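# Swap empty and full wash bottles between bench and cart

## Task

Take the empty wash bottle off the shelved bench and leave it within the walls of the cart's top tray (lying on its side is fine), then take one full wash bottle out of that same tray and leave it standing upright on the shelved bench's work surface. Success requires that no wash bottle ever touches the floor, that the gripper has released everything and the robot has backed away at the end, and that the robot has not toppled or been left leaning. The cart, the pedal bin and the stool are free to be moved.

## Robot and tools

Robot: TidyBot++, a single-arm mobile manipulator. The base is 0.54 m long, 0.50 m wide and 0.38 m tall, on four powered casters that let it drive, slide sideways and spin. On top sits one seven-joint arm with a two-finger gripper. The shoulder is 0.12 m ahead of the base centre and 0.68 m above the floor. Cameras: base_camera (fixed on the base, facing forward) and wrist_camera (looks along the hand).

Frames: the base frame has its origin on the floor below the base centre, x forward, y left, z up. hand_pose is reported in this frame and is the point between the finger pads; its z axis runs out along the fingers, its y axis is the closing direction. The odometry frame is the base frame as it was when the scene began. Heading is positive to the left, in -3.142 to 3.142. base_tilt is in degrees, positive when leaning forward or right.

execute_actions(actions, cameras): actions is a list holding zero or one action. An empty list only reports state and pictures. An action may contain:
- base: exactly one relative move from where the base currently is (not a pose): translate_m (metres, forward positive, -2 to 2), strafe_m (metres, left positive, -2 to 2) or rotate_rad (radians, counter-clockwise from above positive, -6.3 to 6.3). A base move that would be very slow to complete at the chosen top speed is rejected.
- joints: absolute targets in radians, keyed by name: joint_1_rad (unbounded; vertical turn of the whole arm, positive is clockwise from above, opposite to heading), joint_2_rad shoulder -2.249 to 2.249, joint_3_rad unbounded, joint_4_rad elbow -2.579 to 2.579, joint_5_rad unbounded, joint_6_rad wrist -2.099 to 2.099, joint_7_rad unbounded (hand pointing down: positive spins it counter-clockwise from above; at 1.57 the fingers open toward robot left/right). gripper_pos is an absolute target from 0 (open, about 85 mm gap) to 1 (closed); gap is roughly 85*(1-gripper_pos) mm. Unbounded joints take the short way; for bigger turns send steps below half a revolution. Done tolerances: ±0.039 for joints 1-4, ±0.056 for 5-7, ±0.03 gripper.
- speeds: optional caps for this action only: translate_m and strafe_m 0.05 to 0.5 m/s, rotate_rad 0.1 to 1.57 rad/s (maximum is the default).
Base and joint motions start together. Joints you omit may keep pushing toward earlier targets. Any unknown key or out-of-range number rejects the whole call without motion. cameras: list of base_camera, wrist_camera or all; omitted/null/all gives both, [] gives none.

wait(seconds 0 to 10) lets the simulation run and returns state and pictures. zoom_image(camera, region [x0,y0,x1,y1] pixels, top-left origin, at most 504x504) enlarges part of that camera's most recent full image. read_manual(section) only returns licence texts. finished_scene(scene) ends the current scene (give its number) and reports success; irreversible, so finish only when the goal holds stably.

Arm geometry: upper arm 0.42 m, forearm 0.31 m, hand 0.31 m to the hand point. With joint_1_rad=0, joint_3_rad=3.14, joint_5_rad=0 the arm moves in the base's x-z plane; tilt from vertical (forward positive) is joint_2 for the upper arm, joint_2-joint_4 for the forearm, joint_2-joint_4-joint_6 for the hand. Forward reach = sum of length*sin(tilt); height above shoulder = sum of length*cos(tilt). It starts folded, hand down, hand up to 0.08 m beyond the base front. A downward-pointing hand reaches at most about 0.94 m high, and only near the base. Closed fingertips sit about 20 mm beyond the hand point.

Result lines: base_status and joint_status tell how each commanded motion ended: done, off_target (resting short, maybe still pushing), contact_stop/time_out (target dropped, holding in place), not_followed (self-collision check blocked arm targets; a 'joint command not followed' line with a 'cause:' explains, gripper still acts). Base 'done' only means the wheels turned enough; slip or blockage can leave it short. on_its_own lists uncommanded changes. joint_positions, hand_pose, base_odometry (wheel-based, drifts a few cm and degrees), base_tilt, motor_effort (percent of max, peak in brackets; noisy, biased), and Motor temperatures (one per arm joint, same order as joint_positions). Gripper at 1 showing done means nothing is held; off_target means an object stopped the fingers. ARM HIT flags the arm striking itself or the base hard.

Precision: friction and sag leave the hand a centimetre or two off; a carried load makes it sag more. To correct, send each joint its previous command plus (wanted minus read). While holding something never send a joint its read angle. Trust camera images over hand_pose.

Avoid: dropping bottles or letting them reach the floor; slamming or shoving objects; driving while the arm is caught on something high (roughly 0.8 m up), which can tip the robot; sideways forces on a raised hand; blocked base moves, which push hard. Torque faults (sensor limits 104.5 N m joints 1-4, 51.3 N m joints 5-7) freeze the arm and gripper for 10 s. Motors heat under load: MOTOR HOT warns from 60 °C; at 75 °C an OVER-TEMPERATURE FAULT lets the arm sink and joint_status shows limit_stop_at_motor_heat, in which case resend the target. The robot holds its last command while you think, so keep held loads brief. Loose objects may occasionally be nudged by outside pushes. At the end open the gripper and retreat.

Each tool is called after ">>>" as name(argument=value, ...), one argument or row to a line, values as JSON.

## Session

>>> execute_actions(
  actions=[
    {"joints":{"joint_1_rad":0,"joint_2_rad":0.0,"joint_3_rad":3.14,"joint_4_rad":-0.8,"joint_5_rad":0.04,"joint_6_rad":-1.2}},
  ],
)

Scene clock: 2.90 s.
Motor temperatures (°C, as the motors report them): [28 27 25 27 32 42 42]
base_odometry: x=+0.000 y=+0.000 heading=+0.000 (m, m, rad; odometry frame)
base_tilt: forward=+0.4 right=+0.3 (deg)
base_status: not commanded
joint_positions: joint_1_rad=-0.008 joint_2_rad=-0.022 joint_3_rad=+3.119 joint_4_rad=-0.813 joint_5_rad=+0.012 joint_6_rad=-1.151 joint_7_rad=+1.590 gripper_pos=+0.000
joint_status: all done
motor_effort: joint_1_rad=-1(1) joint_2_rad=-17(17) joint_3_rad=+0(0) joint_4_rad=+17(20) joint_5_rad=+1(1) joint_6_rad=+8(8) joint_7_rad=+0(0) (%)
hand_pose: x=+0.6228 y=+0.0136 z=+1.2107 quat_wxyz=(+0.003, +0.825, +0.019, +0.565) (m; base frame)
pictures: base_camera, wrist_camera
Images, in order (width x height): base_camera 644x364, wrist_camera 644x476.

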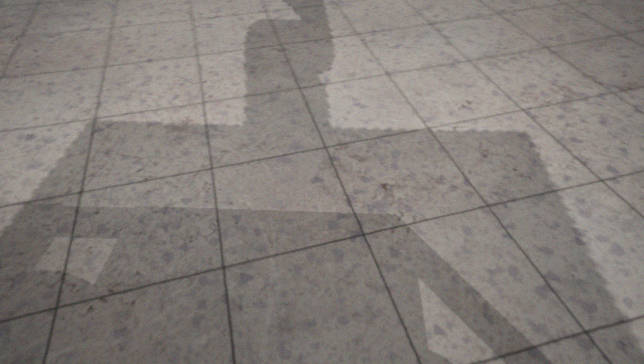

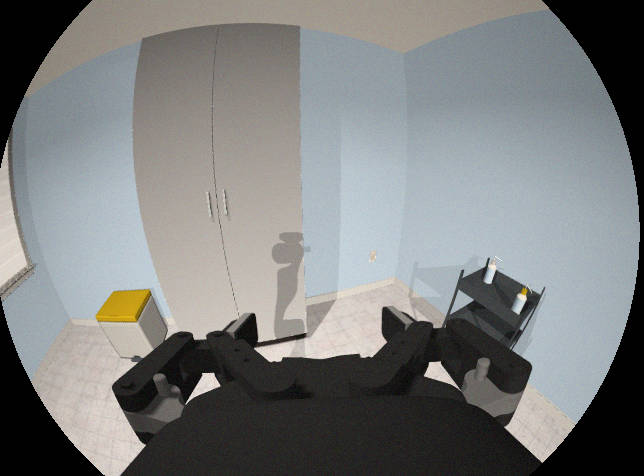

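>>> execute_actions(
  actions=[
    {"base":{"rotate_rad":-2.9}},
  ],
)

Scene clock: 6.30 s.
Motor temperatures (°C, as the motors report them): [28 27 25 27 32 42 42]
base_odometry: x=+0.000 y=+0.000 heading=-2.900 (m, m, rad; odometry frame)
base_tilt: forward=+0.5 right=+0.4 (deg)
base_status: done
joint_positions: joint_1_rad=-0.008 joint_2_rad=+0.005 joint_3_rad=+3.130 joint_4_rad=-0.813 joint_5_rad=+0.018 joint_6_rad=-1.151 joint_7_rad=+1.590 gripper_pos=+0.000
joint_status: not commanded
motor_effort: joint_1_rad=-1(2) joint_2_rad=-19(22) joint_3_rad=+0(2) joint_4_rad=+17(18) joint_5_rad=+0(2) joint_6_rad=+8(8) joint_7_rad=+0(0) (%)
hand_pose: x=+0.6372 y=+0.0065 z=+1.1969 quat_wxyz=(+0.009, +0.833, +0.015, +0.553) (m; base frame)
pictures: base_camera, wrist_camera
Images, in order (width x height): base_camera 644x364, wrist_camera 644x476.

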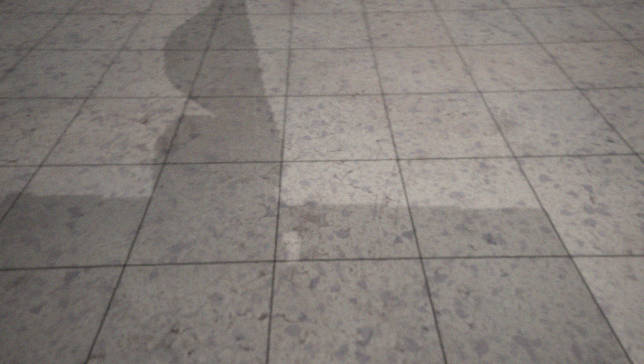

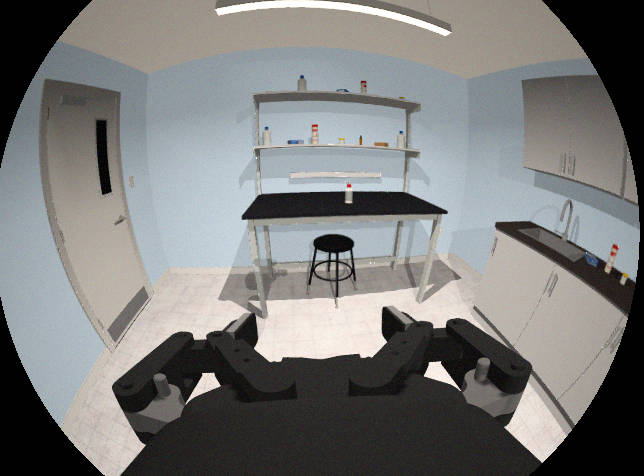

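>>> execute_actions(
  actions=[
    {"base":{"strafe_m":-0.15},"joints":{"joint_2_rad":0.3,"joint_4_rad":-1.55,"joint_6_rad":0.25,"joint_7_rad":1.57}},
  ],
  cameras=[],
)

>>> execute_actions(
  actions=[
    {"base":{"translate_m":0.55}},
  ],
)

Scene clock: 8.80 s.
Motor temperatures (°C, as the motors report them): [28 27 25 27 32 42 42]
base_odometry: x=-0.036 y=+0.146 heading=-2.901 (m, m, rad; odometry frame)
base_tilt: forward=+0.5 right=+0.4 (deg)
base_status: done
joint_positions: joint_1_rad=-0.007 joint_2_rad=+0.290 joint_3_rad=+3.134 joint_4_rad=-1.539 joint_5_rad=+0.018 joint_6_rad=+0.204 joint_7_rad=+1.590 gripper_pos=+0.000
joint_status: all done
motor_effort: joint_1_rad=+0(3) joint_2_rad=-34(34) joint_3_rad=-1(3) joint_4_rad=+21(22) joint_5_rad=+1(2) joint_6_rad=+8(9) joint_7_rad=+1(1) (%)
hand_pose: x=+0.8538 y=+0.0126 z=+0.9881 quat_wxyz=(+0.005, +0.726, +0.019, +0.688) (m; base frame)
pictures: none
No camera images: the call's "cameras" was empty. Leave "cameras" out to get every camera's image.

Scene clock: 11.27 s.
Motor temperatures (°C, as the motors report them): [28 27 25 27 32 42 42]
base_odometry: x=-0.570 y=+0.015 heading=-2.901 (m, m, rad; odometry frame)
base_tilt: forward=+0.5 right=+0.3 (deg)
base_status: done
joint_positions: joint_1_rad=-0.007 joint_2_rad=+0.296 joint_3_rad=+3.134 joint_4_rad=-1.540 joint_5_rad=+0.018 joint_6_rad=+0.206 joint_7_rad=+1.590 gripper_pos=+0.000
joint_status: not commanded
motor_effort: joint_1_rad=-1(3) joint_2_rad=-34(35) joint_3_rad=-1(2) joint_4_rad=+22(22) joint_5_rad=+0(0) joint_6_rad=+9(9) joint_7_rad=+1(0) (%)
hand_pose: x=+0.8556 y=+0.0126 z=+0.9838 quat_wxyz=(+0.005, +0.727, +0.019, +0.686) (m; base frame)
pictures: base_camera, wrist_camera
Images, in order (width x height): base_camera 644x364, wrist_camera 644x476.

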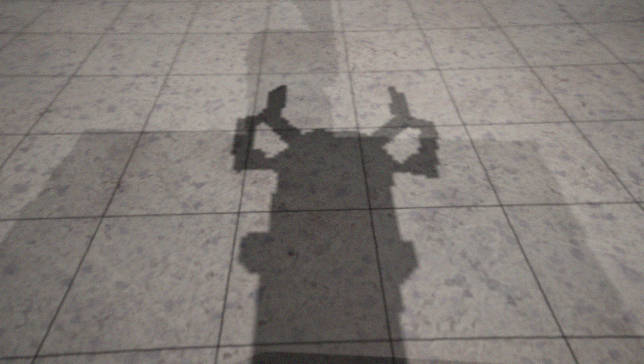

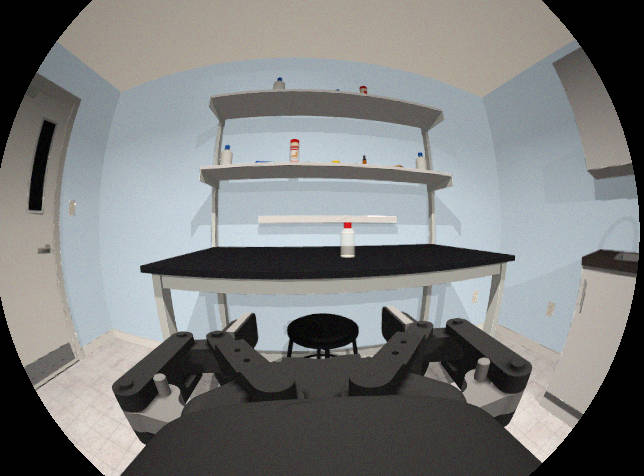

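>>> execute_actions(
  actions=[
    {"base":{"strafe_m":-0.1}},
  ],
  cameras=[],
)

>>> execute_actions(
  actions=[
    {"base":{"translate_m":0.45},"speeds":{"translate_m":0.3}},
  ],
)

Scene clock: 12.77 s.
Motor temperatures (°C, as the motors report them): [28 27 25 27 32 42 42]
base_odometry: x=-0.594 y=+0.112 heading=-2.901 (m, m, rad; odometry frame)
base_tilt: forward=+0.4 right=+0.4 (deg)
base_status: done
joint_positions: joint_1_rad=-0.002 joint_2_rad=+0.296 joint_3_rad=+3.137 joint_4_rad=-1.540 joint_5_rad=+0.018 joint_6_rad=+0.206 joint_7_rad=+1.590 gripper_pos=+0.000
joint_status: not commanded
motor_effort: joint_1_rad=-1(4) joint_2_rad=-33(35) joint_3_rad=-1(2) joint_4_rad=+21(22) joint_5_rad=+0(0) joint_6_rad=+8(9) joint_7_rad=+1(0) (%)
hand_pose: x=+0.8558 y=+0.0066 z=+0.9838 quat_wxyz=(+0.009, +0.727, +0.016, +0.686) (m; base frame)
pictures: none
No camera images: the call's "cameras" was empty. Leave "cameras" out to get every camera's image.

Scene clock: 15.23 s.
Motor temperatures (°C, as the motors report them): [28 27 25 27 32 42 42]
base_odometry: x=-1.032 y=+0.005 heading=-2.901 (m, m, rad; odometry frame)
base_tilt: forward=+0.5 right=+0.3 (deg)
base_status: done
joint_positions: joint_1_rad=-0.002 joint_2_rad=+0.297 joint_3_rad=+3.137 joint_4_rad=-1.540 joint_5_rad=+0.018 joint_6_rad=+0.207 joint_7_rad=+1.590 gripper_pos=+0.000
joint_status: not commanded
motor_effort: joint_1_rad=+0(1) joint_2_rad=-34(37) joint_3_rad=-1(1) joint_4_rad=+22(22) joint_5_rad=+0(0) joint_6_rad=+9(9) joint_7_rad=+1(0) (%)
hand_pose: x=+0.8560 y=+0.0066 z=+0.9831 quat_wxyz=(+0.009, +0.728, +0.016, +0.686) (m; base frame)
pictures: base_camera, wrist_camera
Images, in order (width x height): base_camera 644x364, wrist_camera 644x476.

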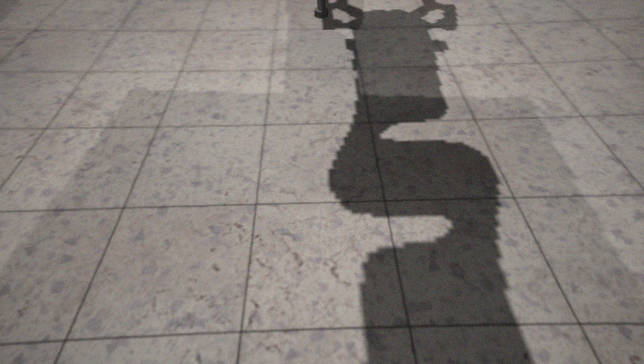

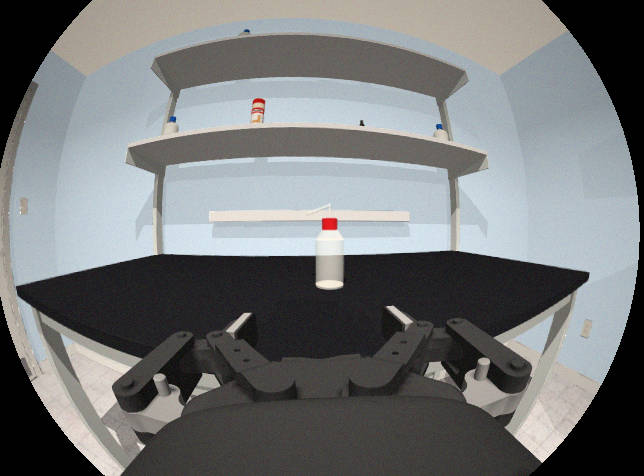

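>>> execute_actions(
  actions=[
    {"base":{"strafe_m":-0.02},"speeds":{"strafe_m":0.05}},
  ],
  cameras=[],
)

>>> execute_actions(
  actions=[
    {"base":{"translate_m":0.25},"speeds":{"translate_m":0.15}},
  ],
  cameras=["wrist_camera"],
)

Scene clock: 16.53 s.
Motor temperatures (°C, as the motors report them): [28 27 25 27 32 42 42]
base_odometry: x=-1.037 y=+0.024 heading=-2.901 (m, m, rad; odometry frame)
base_tilt: forward=+0.4 right=+0.3 (deg)
base_status: done
joint_positions: joint_1_rad=-0.002 joint_2_rad=+0.297 joint_3_rad=+3.137 joint_4_rad=-1.540 joint_5_rad=+0.018 joint_6_rad=+0.207 joint_7_rad=+1.590 gripper_pos=+0.000
joint_status: not commanded
motor_effort: joint_1_rad=-1(4) joint_2_rad=-32(35) joint_3_rad=-1(3) joint_4_rad=+20(22) joint_5_rad=+0(0) joint_6_rad=+8(9) joint_7_rad=+0(0) (%)
hand_pose: x=+0.8560 y=+0.0067 z=+0.9831 quat_wxyz=(+0.009, +0.728, +0.016, +0.686) (m; base frame)
pictures: none
No camera images: the call's "cameras" was empty. Leave "cameras" out to get every camera's image.

Scene clock: 18.87 s.
Motor temperatures (°C, as the motors report them): [28 27 25 27 32 42 42]
base_odometry: x=-1.280 y=-0.035 heading=-2.901 (m, m, rad; odometry frame)
base_tilt: forward=+0.5 right=+0.3 (deg)
base_status: done
joint_positions: joint_1_rad=-0.002 joint_2_rad=+0.298 joint_3_rad=+3.137 joint_4_rad=-1.540 joint_5_rad=+0.018 joint_6_rad=+0.207 joint_7_rad=+1.590 gripper_pos=+0.000
joint_status: not commanded
motor_effort: joint_1_rad=-1(1) joint_2_rad=-35(36) joint_3_rad=-1(0) joint_4_rad=+22(22) joint_5_rad=+1(0) joint_6_rad=+9(9) joint_7_rad=+0(0) (%)
hand_pose: x=+0.8563 y=+0.0067 z=+0.9824 quat_wxyz=(+0.009, +0.728, +0.016, +0.685) (m; base frame)
pictures: wrist_camera
Images, in order (width x height): wrist_camera 644x476.

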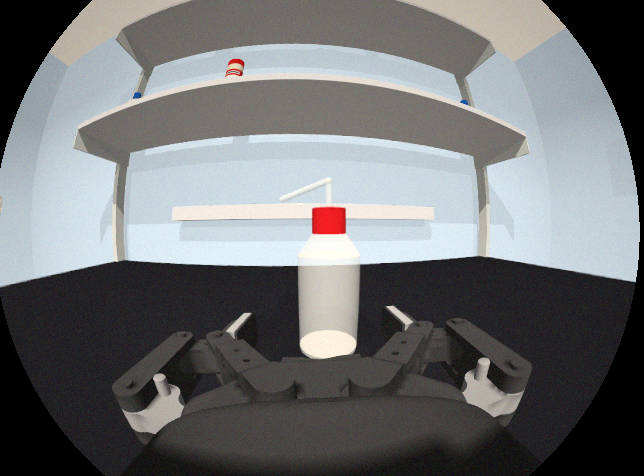

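>>> execute_actions(
  actions=[
    {"base":{"translate_m":0.095},"speeds":{"translate_m":0.07}},
  ],
  cameras=["wrist_camera"],
)

Scene clock: 20.87 s.
Motor temperatures (°C, as the motors report them): [28 27 25 27 32 42 42]
base_odometry: x=-1.372 y=-0.058 heading=-2.902 (m, m, rad; odometry frame)
base_tilt: forward=+0.4 right=+0.4 (deg)
base_status: done
joint_positions: joint_1_rad=-0.002 joint_2_rad=+0.298 joint_3_rad=+3.137 joint_4_rad=-1.540 joint_5_rad=+0.018 joint_6_rad=+0.207 joint_7_rad=+1.590 gripper_pos=+0.000
joint_status: not commanded
motor_effort: joint_1_rad=+0(2) joint_2_rad=-34(37) joint_3_rad=-1(1) joint_4_rad=+21(22) joint_5_rad=+1(0) joint_6_rad=+8(9) joint_7_rad=+0(0) (%)
hand_pose: x=+0.8564 y=+0.0067 z=+0.9820 quat_wxyz=(+0.009, +0.728, +0.016, +0.685) (m; base frame)
pictures: wrist_camera
Images, in order (width x height): wrist_camera 644x476.

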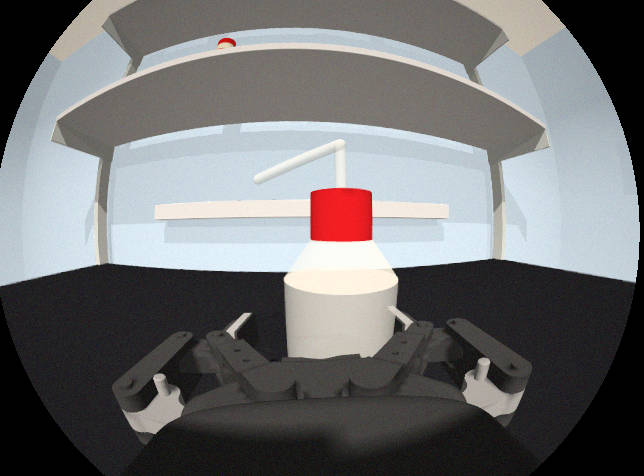

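>>> execute_actions(
  actions=[
    {"joints":{"gripper_pos":1}},
  ],
  cameras=["wrist_camera"],
)

>>> execute_actions(
  actions=[
    {"joints":{"joint_2_rad":0.23}},
  ],
  cameras=[],
)

>>> execute_actions(
  actions=[
    {"base":{"translate_m":-0.9},"speeds":{"translate_m":0.35}},
  ],
  cameras=["wrist_camera"],
)

Scene clock: 22.23 s.
Motor temperatures (°C, as the motors report them): [28 27 25 27 32 42 42]
base_odometry: x=-1.372 y=-0.058 heading=-2.902 (m, m, rad; odometry frame)
base_tilt: forward=+0.5 right=+0.3 (deg)
base_status: not commanded
joint_positions: joint_1_rad=-0.002 joint_2_rad=+0.298 joint_3_rad=+3.137 joint_4_rad=-1.540 joint_5_rad=+0.018 joint_6_rad=+0.207 joint_7_rad=+1.590 gripper_pos=+0.429
joint_status: gripper_pos off_target (ended at +0.429, target +1.000)
motor_effort: joint_1_rad=-1(0) joint_2_rad=-33(33) joint_3_rad=-1(1) joint_4_rad=+21(21) joint_5_rad=+1(1) joint_6_rad=+8(8) joint_7_rad=+0(0) (%)
hand_pose: x=+0.8564 y=+0.0067 z=+0.9822 quat_wxyz=(+0.009, +0.728, +0.016, +0.685) (m; base frame)
pictures: wrist_camera
Images, in order (width x height): wrist_camera 644x476.

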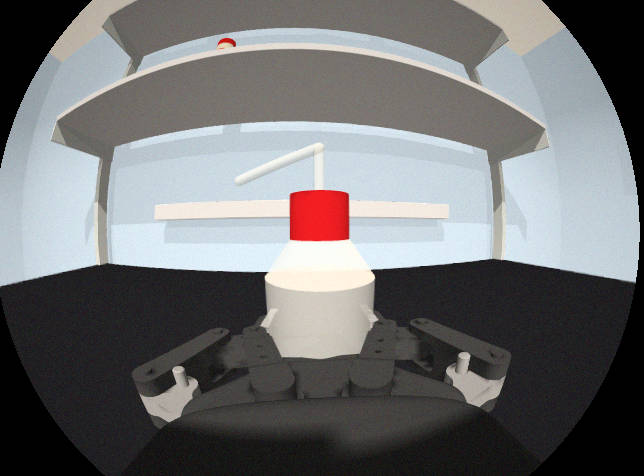

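Scene clock: 23.20 s.
Motor temperatures (°C, as the motors report them): [28 27 25 27 32 42 42]
base_odometry: x=-1.372 y=-0.058 heading=-2.902 (m, m, rad; odometry frame)
base_tilt: forward=+0.5 right=+0.4 (deg)
base_status: not commanded
joint_positions: joint_1_rad=-0.002 joint_2_rad=+0.242 joint_3_rad=+3.137 joint_4_rad=-1.544 joint_5_rad=+0.018 joint_6_rad=+0.207 joint_7_rad=+1.590 gripper_pos=+0.429
joint_status: all done
motor_effort: joint_1_rad=-1(0) joint_2_rad=-32(36) joint_3_rad=-1(1) joint_4_rad=+22(23) joint_5_rad=+0(0) joint_6_rad=+9(10) joint_7_rad=+0(1) (%)
hand_pose: x=+0.8382 y=+0.0066 z=+1.0208 quat_wxyz=(+0.009, +0.710, +0.016, +0.704) (m; base frame)
pictures: none
No camera images: the call's "cameras" was empty. Leave "cameras" out to get every camera's image.

Scene clock: 26.93 s.
Motor temperatures (°C, as the motors report them): [28 27 25 27 32 42 42]
base_odometry: x=-0.498 y=+0.156 heading=-2.902 (m, m, rad; odometry frame)
base_tilt: forward=+0.4 right=+0.4 (deg)
base_status: done
joint_positions: joint_1_rad=-0.002 joint_2_rad=+0.236 joint_3_rad=+3.137 joint_4_rad=-1.544 joint_5_rad=+0.018 joint_6_rad=+0.207 joint_7_rad=+1.590 gripper_pos=+0.429
joint_status: not commanded
motor_effort: joint_1_rad=-1(3) joint_2_rad=-32(37) joint_3_rad=-1(1) joint_4_rad=+21(23) joint_5_rad=+0(0) joint_6_rad=+8(10) joint_7_rad=+0(0) (%)
hand_pose: x=+0.8360 y=+0.0066 z=+1.0251 quat_wxyz=(+0.009, +0.708, +0.016, +0.706) (m; base frame)
pictures: wrist_camera
Images, in order (width x height): wrist_camera 644x476.

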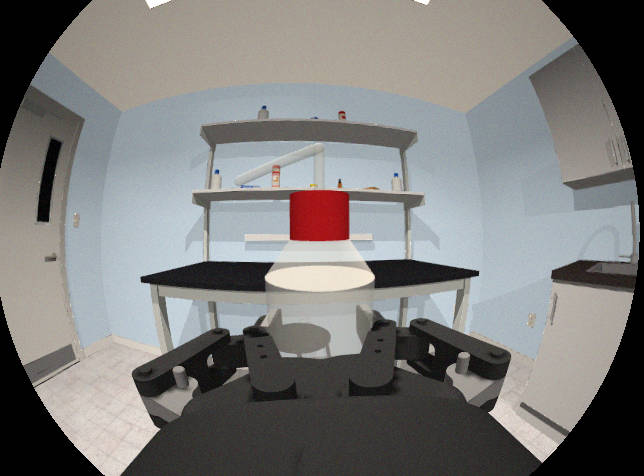

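>>> execute_actions(
  actions=[
    {"base":{"rotate_rad":1.57},"joints":{"joint_2_rad":0.0,"joint_4_rad":-1.6,"joint_6_rad":-0.5},"speeds":{"rotate_rad":0.6}},
  ],
)

>>> execute_actions(
  actions=[
    {"base":{"strafe_m":1.0},"speeds":{"strafe_m":0.35}},
  ],
)

Scene clock: 30.47 s.
Motor temperatures (°C, as the motors report them): [28 27 25 27 32 42 42]
base_odometry: x=-0.498 y=+0.156 heading=-1.332 (m, m, rad; odometry frame)
base_tilt: forward=+0.4 right=+0.4 (deg)
base_status: done
joint_positions: joint_1_rad=+0.001 joint_2_rad=+0.011 joint_3_rad=+3.139 joint_4_rad=-1.586 joint_5_rad=+0.018 joint_6_rad=-0.463 joint_7_rad=+1.590 gripper_pos=+0.429
joint_status: all done
motor_effort: joint_1_rad=-1(6) joint_2_rad=-24(35) joint_3_rad=-1(4) joint_4_rad=+21(22) joint_5_rad=+1(1) joint_6_rad=+8(9) joint_7_rad=+0(1) (%)
hand_pose: x=+0.7126 y=+0.0002 z=+0.9476 quat_wxyz=(+0.012, +0.857, +0.014, +0.514) (m; base frame)
pictures: base_camera, wrist_camera
Images, in order (width x height): base_camera 644x364, wrist_camera 644x476.

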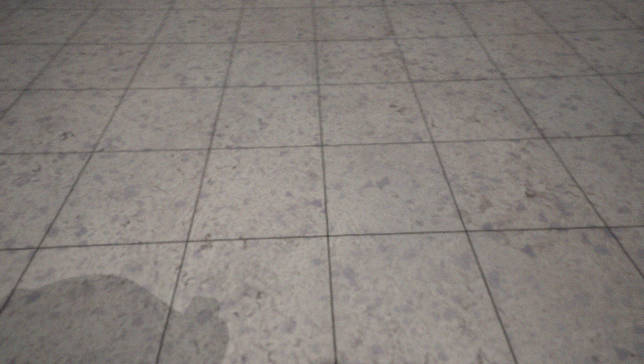

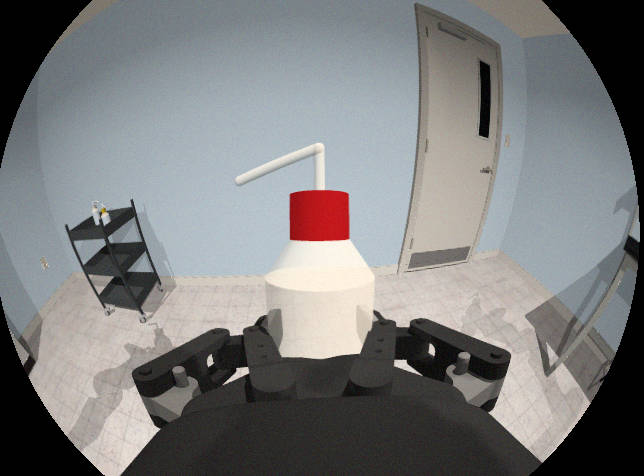

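Scene clock: 34.40 s.
Motor temperatures (°C, as the motors report them): [28 27 25 27 32 42 42]
base_odometry: x=+0.474 y=+0.394 heading=-1.331 (m, m, rad; odometry frame)
base_tilt: forward=+0.5 right=+0.4 (deg)
base_status: done
joint_positions: joint_1_rad=+0.001 joint_2_rad=+0.011 joint_3_rad=+3.139 joint_4_rad=-1.586 joint_5_rad=+0.018 joint_6_rad=-0.463 joint_7_rad=+1.590 gripper_pos=+0.429
joint_status: not commanded
motor_effort: joint_1_rad=+0(3) joint_2_rad=-23(24) joint_3_rad=+0(3) joint_4_rad=+21(22) joint_5_rad=+1(1) joint_6_rad=+8(8) joint_7_rad=+0(0) (%)
hand_pose: x=+0.7126 y=+0.0001 z=+0.9476 quat_wxyz=(+0.012, +0.857, +0.014, +0.514) (m; base frame)
pictures: base_camera, wrist_camera
Images, in order (width x height): base_camera 644x364, wrist_camera 644x476.

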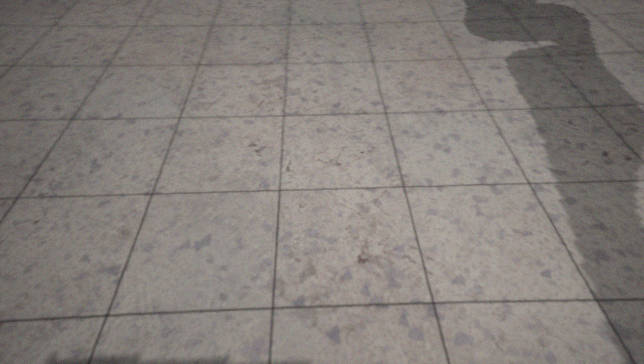

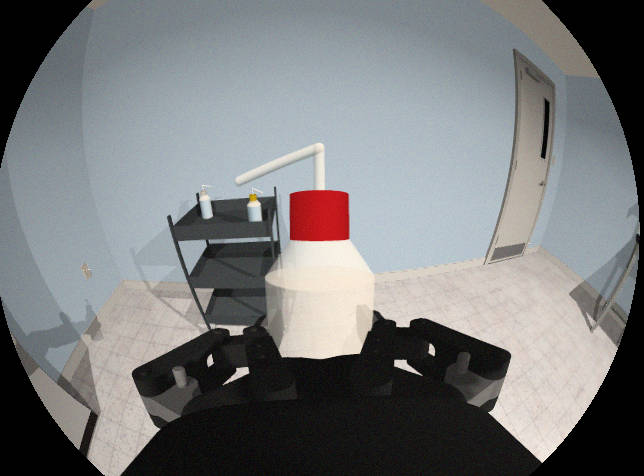

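>>> execute_actions(
  actions=[
    {"base":{"translate_m":0.6},"speeds":{"translate_m":0.35}},
  ],
  cameras=["wrist_camera"],
)

>>> execute_actions(
  actions=[
    {"base":{"strafe_m":0.4},"speeds":{"strafe_m":0.25}},
  ],
)

Scene clock: 39.03 s.
Motor temperatures (°C, as the motors report them): [28 27 25 27 32 42 42]
base_odometry: x=+0.617 y=-0.189 heading=-1.331 (m, m, rad; odometry frame)
base_tilt: forward=+0.5 right=+0.4 (deg)
base_status: done
joint_positions: joint_1_rad=+0.001 joint_2_rad=+0.008 joint_3_rad=+3.139 joint_4_rad=-1.588 joint_5_rad=+0.018 joint_6_rad=-0.463 joint_7_rad=+1.590 gripper_pos=+0.429
joint_status: not commanded
motor_effort: joint_1_rad=+0(1) joint_2_rad=-24(26) joint_3_rad=+0(1) joint_4_rad=+21(22) joint_5_rad=+1(0) joint_6_rad=+8(8) joint_7_rad=+0(0) (%)
hand_pose: x=+0.7115 y=+0.0001 z=+0.9483 quat_wxyz=(+0.012, +0.857, +0.014, +0.515) (m; base frame)
pictures: wrist_camera
Images, in order (width x height): wrist_camera 644x476.

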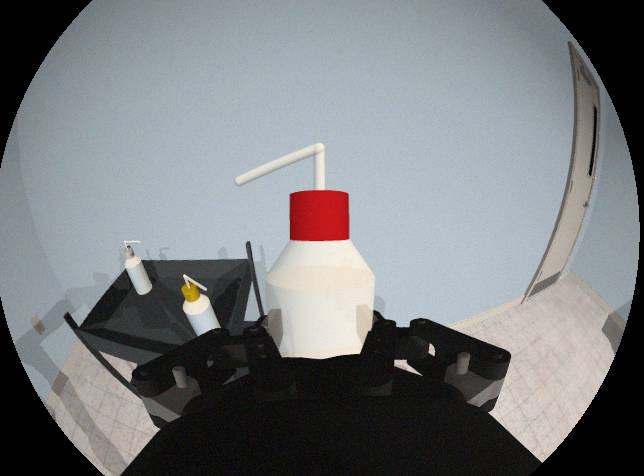

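Scene clock: 41.50 s.
Motor temperatures (°C, as the motors report them): [28 27 25 27 32 42 42]
base_odometry: x=+1.005 y=-0.094 heading=-1.331 (m, m, rad; odometry frame)
base_tilt: forward=+0.4 right=+0.4 (deg)
base_status: done
joint_positions: joint_1_rad=+0.001 joint_2_rad=+0.008 joint_3_rad=+3.139 joint_4_rad=-1.588 joint_5_rad=+0.018 joint_6_rad=-0.463 joint_7_rad=+1.590 gripper_pos=+0.429
joint_status: not commanded
motor_effort: joint_1_rad=+0(3) joint_2_rad=-23(23) joint_3_rad=+0(3) joint_4_rad=+22(21) joint_5_rad=+1(1) joint_6_rad=+8(8) joint_7_rad=+0(0) (%)
hand_pose: x=+0.7115 y=+0.0001 z=+0.9482 quat_wxyz=(+0.012, +0.857, +0.014, +0.515) (m; base frame)
pictures: base_camera, wrist_camera
Images, in order (width x height): base_camera 644x364, wrist_camera 644x476.

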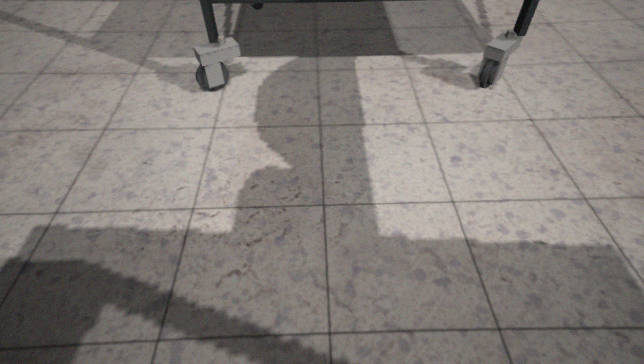

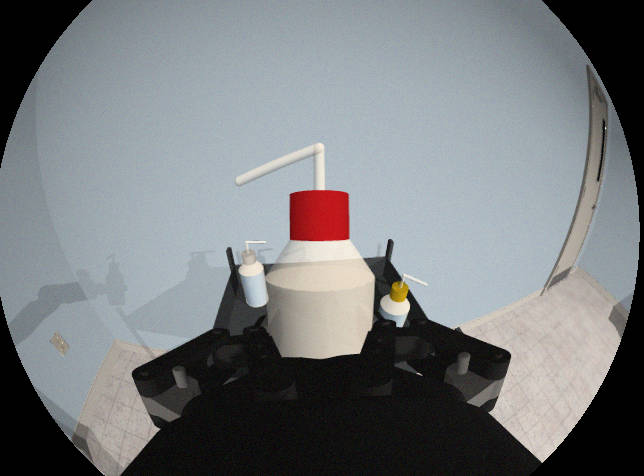

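>>> execute_actions(
  actions=[
    {"base":{"translate_m":0.3},"joints":{"joint_6_rad":-0.65},"speeds":{"translate_m":0.15}},
  ],
)

>>> execute_actions(
  actions=[
    {"joints":{"joint_2_rad":0.15,"joint_4_rad":-1.9,"joint_6_rad":0.0}},
  ],
)

Scene clock: 44.53 s.
Motor temperatures (°C, as the motors report them): [28 27 25 27 32 42 42]
base_odometry: x=+1.077 y=-0.386 heading=-1.331 (m, m, rad; odometry frame)
base_tilt: forward=+0.5 right=+0.3 (deg)
base_status: done
joint_positions: joint_1_rad=+0.001 joint_2_rad=+0.004 joint_3_rad=+3.139 joint_4_rad=-1.597 joint_5_rad=+0.018 joint_6_rad=-0.620 joint_7_rad=+1.590 gripper_pos=+0.429
joint_status: all done
motor_effort: joint_1_rad=+0(2) joint_2_rad=-22(26) joint_3_rad=+0(1) joint_4_rad=+22(23) joint_5_rad=+1(1) joint_6_rad=+7(9) joint_7_rad=+1(0) (%)
hand_pose: x=+0.6827 y=-0.0008 z=+0.9045 quat_wxyz=(+0.012, +0.896, +0.014, +0.444) (m; base frame)
pictures: base_camera, wrist_camera
Images, in order (width x height): base_camera 644x364, wrist_camera 644x476.

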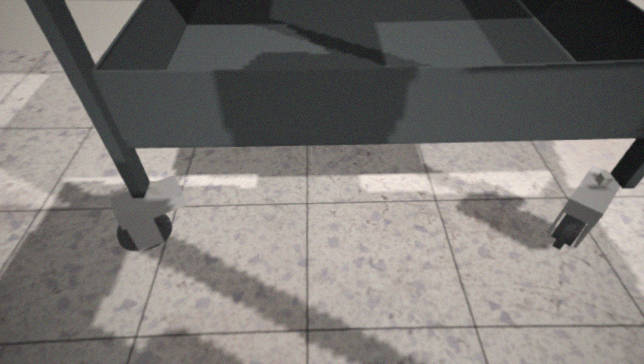

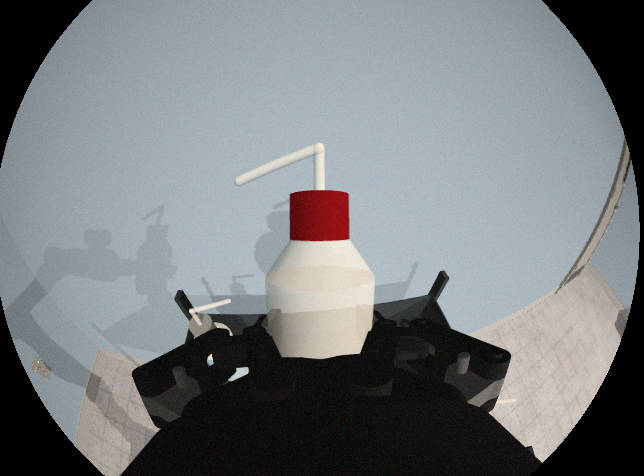

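Scene clock: 45.97 s.
Motor temperatures (°C, as the motors report them): [28 27 25 27 32 42 42]
base_odometry: x=+1.077 y=-0.386 heading=-1.331 (m, m, rad; odometry frame)
base_tilt: forward=+0.5 right=+0.4 (deg)
base_status: not commanded
joint_positions: joint_1_rad=+0.001 joint_2_rad=+0.147 joint_3_rad=+3.139 joint_4_rad=-1.893 joint_5_rad=+0.018 joint_6_rad=-0.049 joint_7_rad=+1.590 gripper_pos=+0.429
joint_status: all done
motor_effort: joint_1_rad=-1(0) joint_2_rad=-26(28) joint_3_rad=-1(1) joint_4_rad=+19(21) joint_5_rad=+1(0) joint_6_rad=+8(8) joint_7_rad=+0(0) (%)
hand_pose: x=+0.7313 y=+0.0023 z=+0.8018 quat_wxyz=(+0.009, +0.864, +0.017, +0.502) (m; base frame)
pictures: base_camera, wrist_camera
Images, in order (width x height): base_camera 644x364, wrist_camera 644x476.

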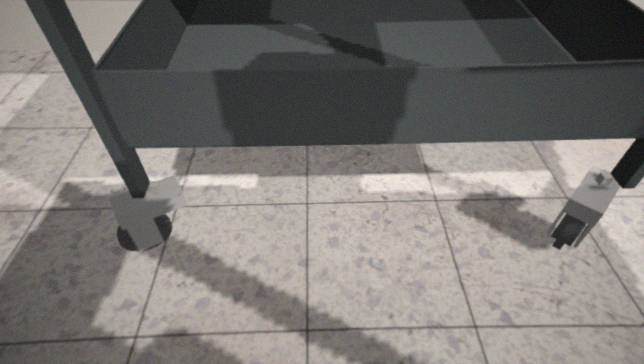

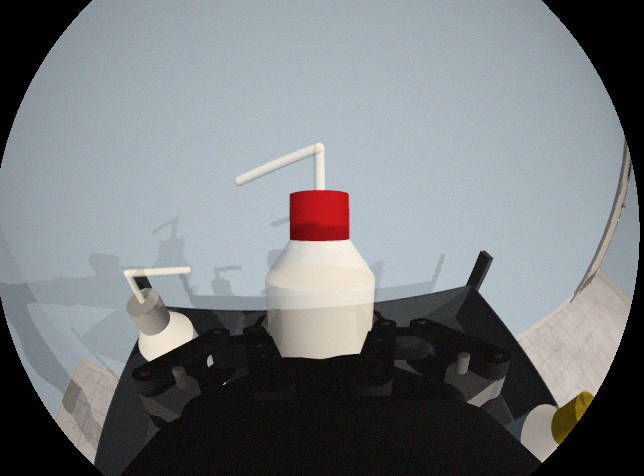

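>>> execute_actions(
  actions=[
    {"joints":{"joint_2_rad":0.23,"joint_4_rad":-1.99,"joint_6_rad":0.15}},
  ],
  cameras=["wrist_camera"],
)

>>> execute_actions(
  actions=[
    {"joints":{"joint_2_rad":0.32,"joint_4_rad":-2.09,"joint_6_rad":0.43}},
  ],
  cameras=["wrist_camera"],
)

Scene clock: 47.20 s.
Motor temperatures (°C, as the motors report them): [28 27 25 27 32 42 42]
base_odometry: x=+1.077 y=-0.386 heading=-1.331 (m, m, rad; odometry frame)
base_tilt: forward=+0.4 right=+0.4 (deg)
base_status: not commanded
joint_positions: joint_1_rad=+0.001 joint_2_rad=+0.227 joint_3_rad=+3.139 joint_4_rad=-1.984 joint_5_rad=+0.018 joint_6_rad=+0.100 joint_7_rad=+1.590 gripper_pos=+0.429
joint_status: all done
motor_effort: joint_1_rad=+0(0) joint_2_rad=-27(31) joint_3_rad=-1(1) joint_4_rad=+18(20) joint_5_rad=+0(1) joint_6_rad=+8(8) joint_7_rad=-1(0) (%)
hand_pose: x=+0.7326 y=+0.0031 z=+0.7435 quat_wxyz=(+0.008, +0.870, +0.017, +0.492) (m; base frame)
pictures: wrist_camera
Images, in order (width x height): wrist_camera 644x476.

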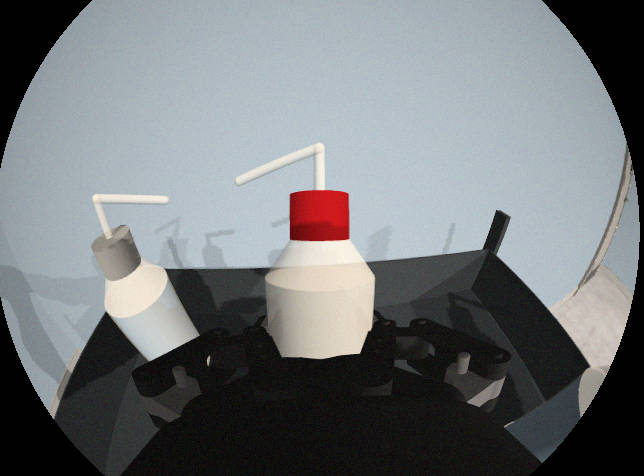

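Scene clock: 48.13 s.
Motor temperatures (°C, as the motors report them): [28 27 25 27 32 42 42]
base_odometry: x=+1.077 y=-0.386 heading=-1.331 (m, m, rad; odometry frame)
base_tilt: forward=+0.5 right=+0.3 (deg)
base_status: not commanded
joint_positions: joint_1_rad=+0.001 joint_2_rad=+0.303 joint_3_rad=+3.139 joint_4_rad=-2.074 joint_5_rad=+0.018 joint_6_rad=+0.393 joint_7_rad=+1.590 gripper_pos=+0.429
joint_status: all done
motor_effort: joint_1_rad=+0(2) joint_2_rad=-27(30) joint_3_rad=-1(1) joint_4_rad=+14(18) joint_5_rad=+0(0) joint_6_rad=+7(8) joint_7_rad=+0(0) (%)
hand_pose: x=+0.7471 y=+0.0047 z=+0.7317 quat_wxyz=(+0.006, +0.837, +0.017, +0.547) (m; base frame)
pictures: wrist_camera
Images, in order (width x height): wrist_camera 644x476.

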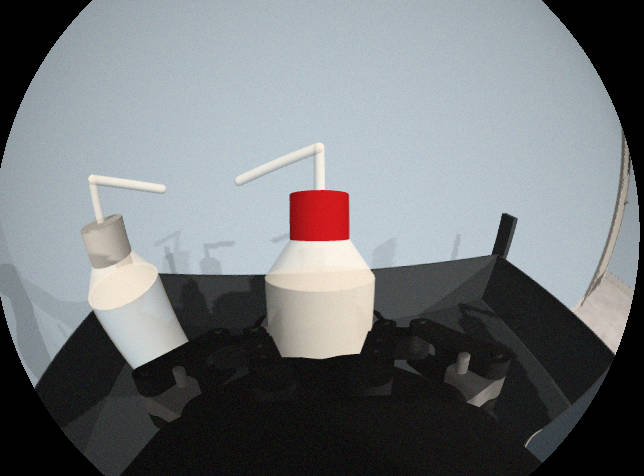

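>>> execute_actions(
  actions=[
    {"joints":{"joint_2_rad":0.36}},
  ],
  cameras=[],
)

>>> execute_actions(
  actions=[
    {"joints":{"joint_2_rad":0.33,"gripper_pos":0}},
  ],
  cameras=["wrist_camera"],
)

>>> execute_actions(
  actions=[
    {"base":{"translate_m":-0.2},"joints":{"joint_2_rad":0.2,"joint_4_rad":-2.11},"speeds":{"translate_m":0.1}},
  ],
)

Scene clock: 49.30 s.
Motor temperatures (°C, as the motors report them): [28 27 25 27 32 42 42]
base_odometry: x=+1.077 y=-0.386 heading=-1.331 (m, m, rad; odometry frame)
base_tilt: forward=+0.4 right=+0.3 (deg)
base_status: not commanded
joint_positions: joint_1_rad=+0.001 joint_2_rad=+0.309 joint_3_rad=+3.139 joint_4_rad=-2.074 joint_5_rad=+0.018 joint_6_rad=+0.406 joint_7_rad=+1.590 gripper_pos=+0.429
joint_status: joint_2_rad off_target (ended at +0.309, target +0.360)
motor_effort: joint_1_rad=-1(0) joint_2_rad=-23(27) joint_3_rad=-1(1) joint_4_rad=+13(15) joint_5_rad=+1(0) joint_6_rad=+5(7) joint_7_rad=+0(0) (%)
hand_pose: x=+0.7490 y=+0.0048 z=+0.7313 quat_wxyz=(+0.006, +0.835, +0.017, +0.550) (m; base frame)
pictures: none
No camera images: the call's "cameras" was empty. Leave "cameras" out to get every camera's image.

Scene clock: 50.40 s.
Motor temperatures (°C, as the motors report them): [28 27 25 27 32 42 42]
base_odometry: x=+1.077 y=-0.386 heading=-1.331 (m, m, rad; odometry frame)
base_tilt: forward=+0.5 right=+0.3 (deg)
base_status: not commanded
joint_positions: joint_1_rad=+0.001 joint_2_rad=+0.317 joint_3_rad=+3.139 joint_4_rad=-2.080 joint_5_rad=+0.018 joint_6_rad=+0.406 joint_7_rad=+1.590 gripper_pos=+0.000
joint_status: all done
motor_effort: joint_1_rad=-1(1) joint_2_rad=-28(30) joint_3_rad=+0(1) joint_4_rad=+17(16) joint_5_rad=+0(0) joint_6_rad=+8(8) joint_7_rad=+1(0) (%)
hand_pose: x=+0.7472 y=+0.0048 z=+0.7232 quat_wxyz=(+0.006, +0.839, +0.018, +0.544) (m; base frame)
pictures: wrist_camera
Images, in order (width x height): wrist_camera 644x476.

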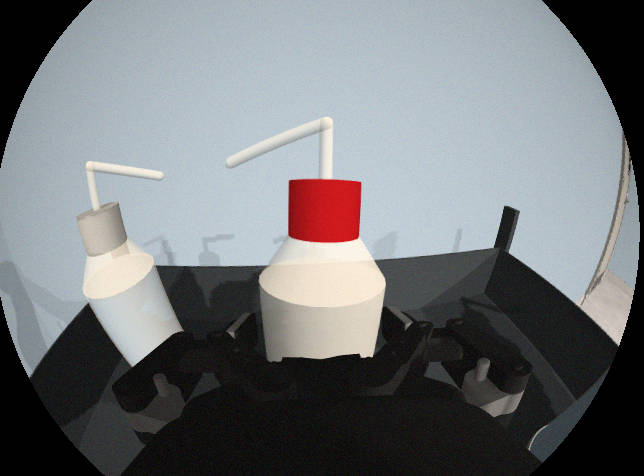

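Scene clock: 52.93 s.
Motor temperatures (°C, as the motors report them): [28 27 25 27 32 42 42]
base_odometry: x=+1.029 y=-0.191 heading=-1.330 (m, m, rad; odometry frame)
base_tilt: forward=+0.4 right=+0.3 (deg)
base_status: done
joint_positions: joint_1_rad=+0.001 joint_2_rad=+0.204 joint_3_rad=+3.139 joint_4_rad=-2.098 joint_5_rad=+0.018 joint_6_rad=+0.406 joint_7_rad=+1.590 gripper_pos=+0.000
joint_status: all done
motor_effort: joint_1_rad=-1(0) joint_2_rad=-26(32) joint_3_rad=+0(1) joint_4_rad=+17(17) joint_5_rad=+1(0) joint_6_rad=+8(8) joint_7_rad=+0(0) (%)
hand_pose: x=+0.7332 y=+0.0048 z=+0.7847 quat_wxyz=(+0.007, +0.812, +0.017, +0.583) (m; base frame)
pictures: base_camera, wrist_camera
Images, in order (width x height): base_camera 644x364, wrist_camera 644x476.

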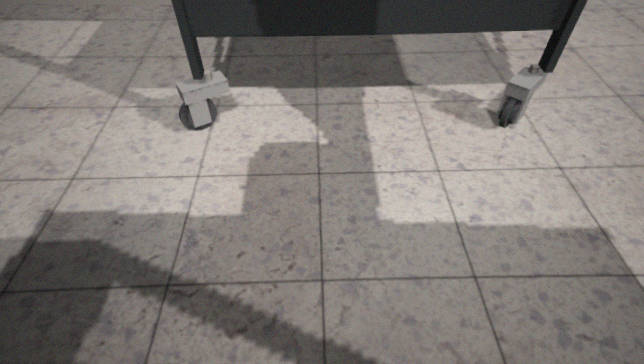

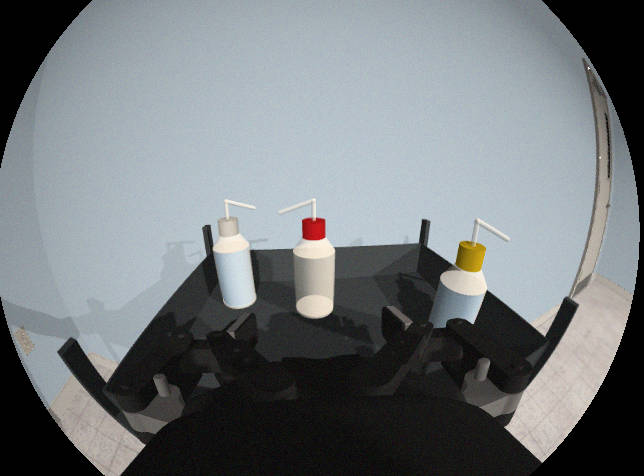

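>>> execute_actions(
  actions=[
    {"base":{"translate_m":-0.08},"speeds":{"translate_m":0.1}},
  ],
  cameras=[],
)

>>> execute_actions(
  actions=[
    {"base":{"strafe_m":-0.16},"speeds":{"strafe_m":0.1}},
  ],
  cameras=["wrist_camera"],
)

>>> execute_actions(
  actions=[
    {"base":{"translate_m":0.09},"speeds":{"translate_m":0.08}},
  ],
  cameras=["wrist_camera"],
)

Scene clock: 54.50 s.
Motor temperatures (°C, as the motors report them): [28 27 25 27 32 42 42]
base_odometry: x=+1.010 y=-0.113 heading=-1.329 (m, m, rad; odometry frame)
base_tilt: forward=+0.4 right=+0.3 (deg)
base_status: done
joint_positions: joint_1_rad=+0.001 joint_2_rad=+0.203 joint_3_rad=+3.139 joint_4_rad=-2.099 joint_5_rad=+0.018 joint_6_rad=+0.406 joint_7_rad=+1.590 gripper_pos=+0.000
joint_status: not commanded
motor_effort: joint_1_rad=-1(1) joint_2_rad=-26(28) joint_3_rad=-1(1) joint_4_rad=+17(18) joint_5_rad=+0(0) joint_6_rad=+8(8) joint_7_rad=+0(0) (%)
hand_pose: x=+0.7327 y=+0.0048 z=+0.7842 quat_wxyz=(+0.007, +0.812, +0.017, +0.583) (m; base frame)
pictures: none
No camera images: the call's "cameras" was empty. Leave "cameras" out to get every camera's image.

Scene clock: 56.67 s.
Motor temperatures (°C, as the motors report them): [28 27 25 27 32 42 42]
base_odometry: x=+0.854 y=-0.151 heading=-1.329 (m, m, rad; odometry frame)
base_tilt: forward=+0.4 right=+0.4 (deg)
base_status: done
joint_positions: joint_1_rad=+0.001 joint_2_rad=+0.203 joint_3_rad=+3.139 joint_4_rad=-2.099 joint_5_rad=+0.018 joint_6_rad=+0.406 joint_7_rad=+1.590 gripper_pos=+0.000
joint_status: not commanded
motor_effort: joint_1_rad=+0(4) joint_2_rad=-26(26) joint_3_rad=+0(3) joint_4_rad=+17(17) joint_5_rad=+0(0) joint_6_rad=+8(8) joint_7_rad=+0(0) (%)
hand_pose: x=+0.7327 y=+0.0049 z=+0.7842 quat_wxyz=(+0.007, +0.812, +0.017, +0.583) (m; base frame)
pictures: wrist_camera
Images, in order (width x height): wrist_camera 644x476.

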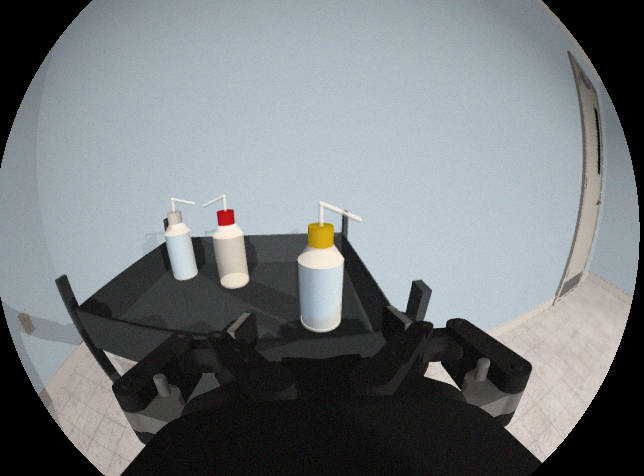

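Scene clock: 58.30 s.
Motor temperatures (°C, as the motors report them): [28 27 25 27 32 42 42]
base_odometry: x=+0.876 y=-0.239 heading=-1.329 (m, m, rad; odometry frame)
base_tilt: forward=+0.5 right=+0.3 (deg)
base_status: done
joint_positions: joint_1_rad=+0.001 joint_2_rad=+0.203 joint_3_rad=+3.139 joint_4_rad=-2.100 joint_5_rad=+0.018 joint_6_rad=+0.406 joint_7_rad=+1.590 gripper_pos=+0.000
joint_status: not commanded
motor_effort: joint_1_rad=+0(0) joint_2_rad=-25(29) joint_3_rad=-1(1) joint_4_rad=+17(18) joint_5_rad=+0(0) joint_6_rad=+8(8) joint_7_rad=+0(0) (%)
hand_pose: x=+0.7326 y=+0.0049 z=+0.7841 quat_wxyz=(+0.007, +0.812, +0.017, +0.583) (m; base frame)
pictures: wrist_camera
Images, in order (width x height): wrist_camera 644x476.

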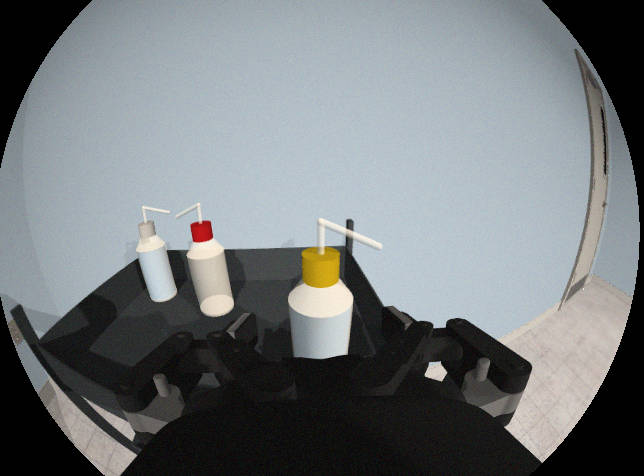

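>>> execute_actions(
  actions=[
    {"base":{"translate_m":0.07},"joints":{"joint_2_rad":0.255},"speeds":{"translate_m":0.05}},
  ],
)

Scene clock: 60.40 s.
Motor temperatures (°C, as the motors report them): [28 27 25 27 32 42 42]
base_odometry: x=+0.892 y=-0.307 heading=-1.329 (m, m, rad; odometry frame)
base_tilt: forward=+0.5 right=+0.3 (deg)
base_status: done
joint_positions: joint_1_rad=+0.001 joint_2_rad=+0.246 joint_3_rad=+3.139 joint_4_rad=-2.101 joint_5_rad=+0.018 joint_6_rad=+0.406 joint_7_rad=+1.590 gripper_pos=+0.000
joint_status: all done
motor_effort: joint_1_rad=+0(2) joint_2_rad=-27(29) joint_3_rad=-1(2) joint_4_rad=+17(18) joint_5_rad=+0(0) joint_6_rad=+8(9) joint_7_rad=+1(0) (%)
hand_pose: x=+0.7360 y=+0.0049 z=+0.7567 quat_wxyz=(+0.006, +0.825, +0.017, +0.565) (m; base frame)
pictures: base_camera, wrist_camera
Images, in order (width x height): base_camera 644x364, wrist_camera 644x476.

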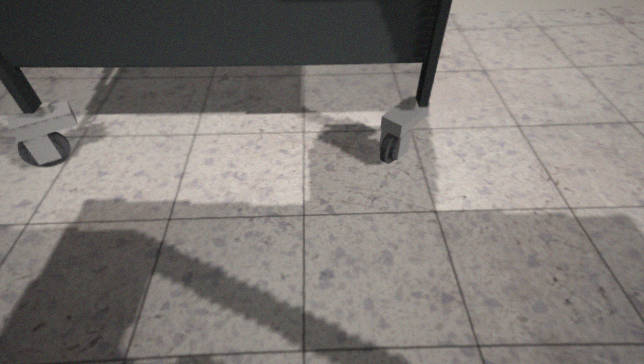

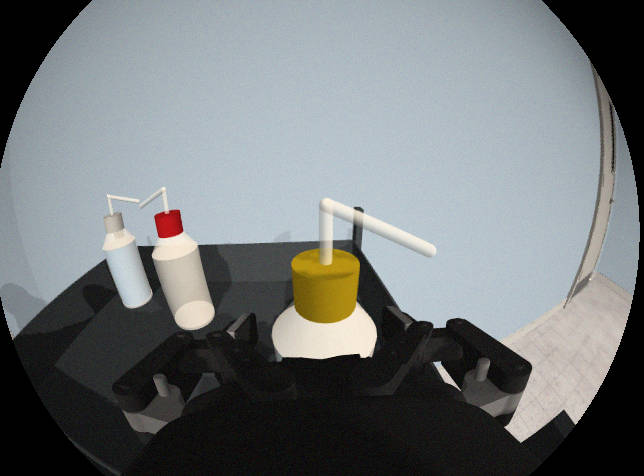

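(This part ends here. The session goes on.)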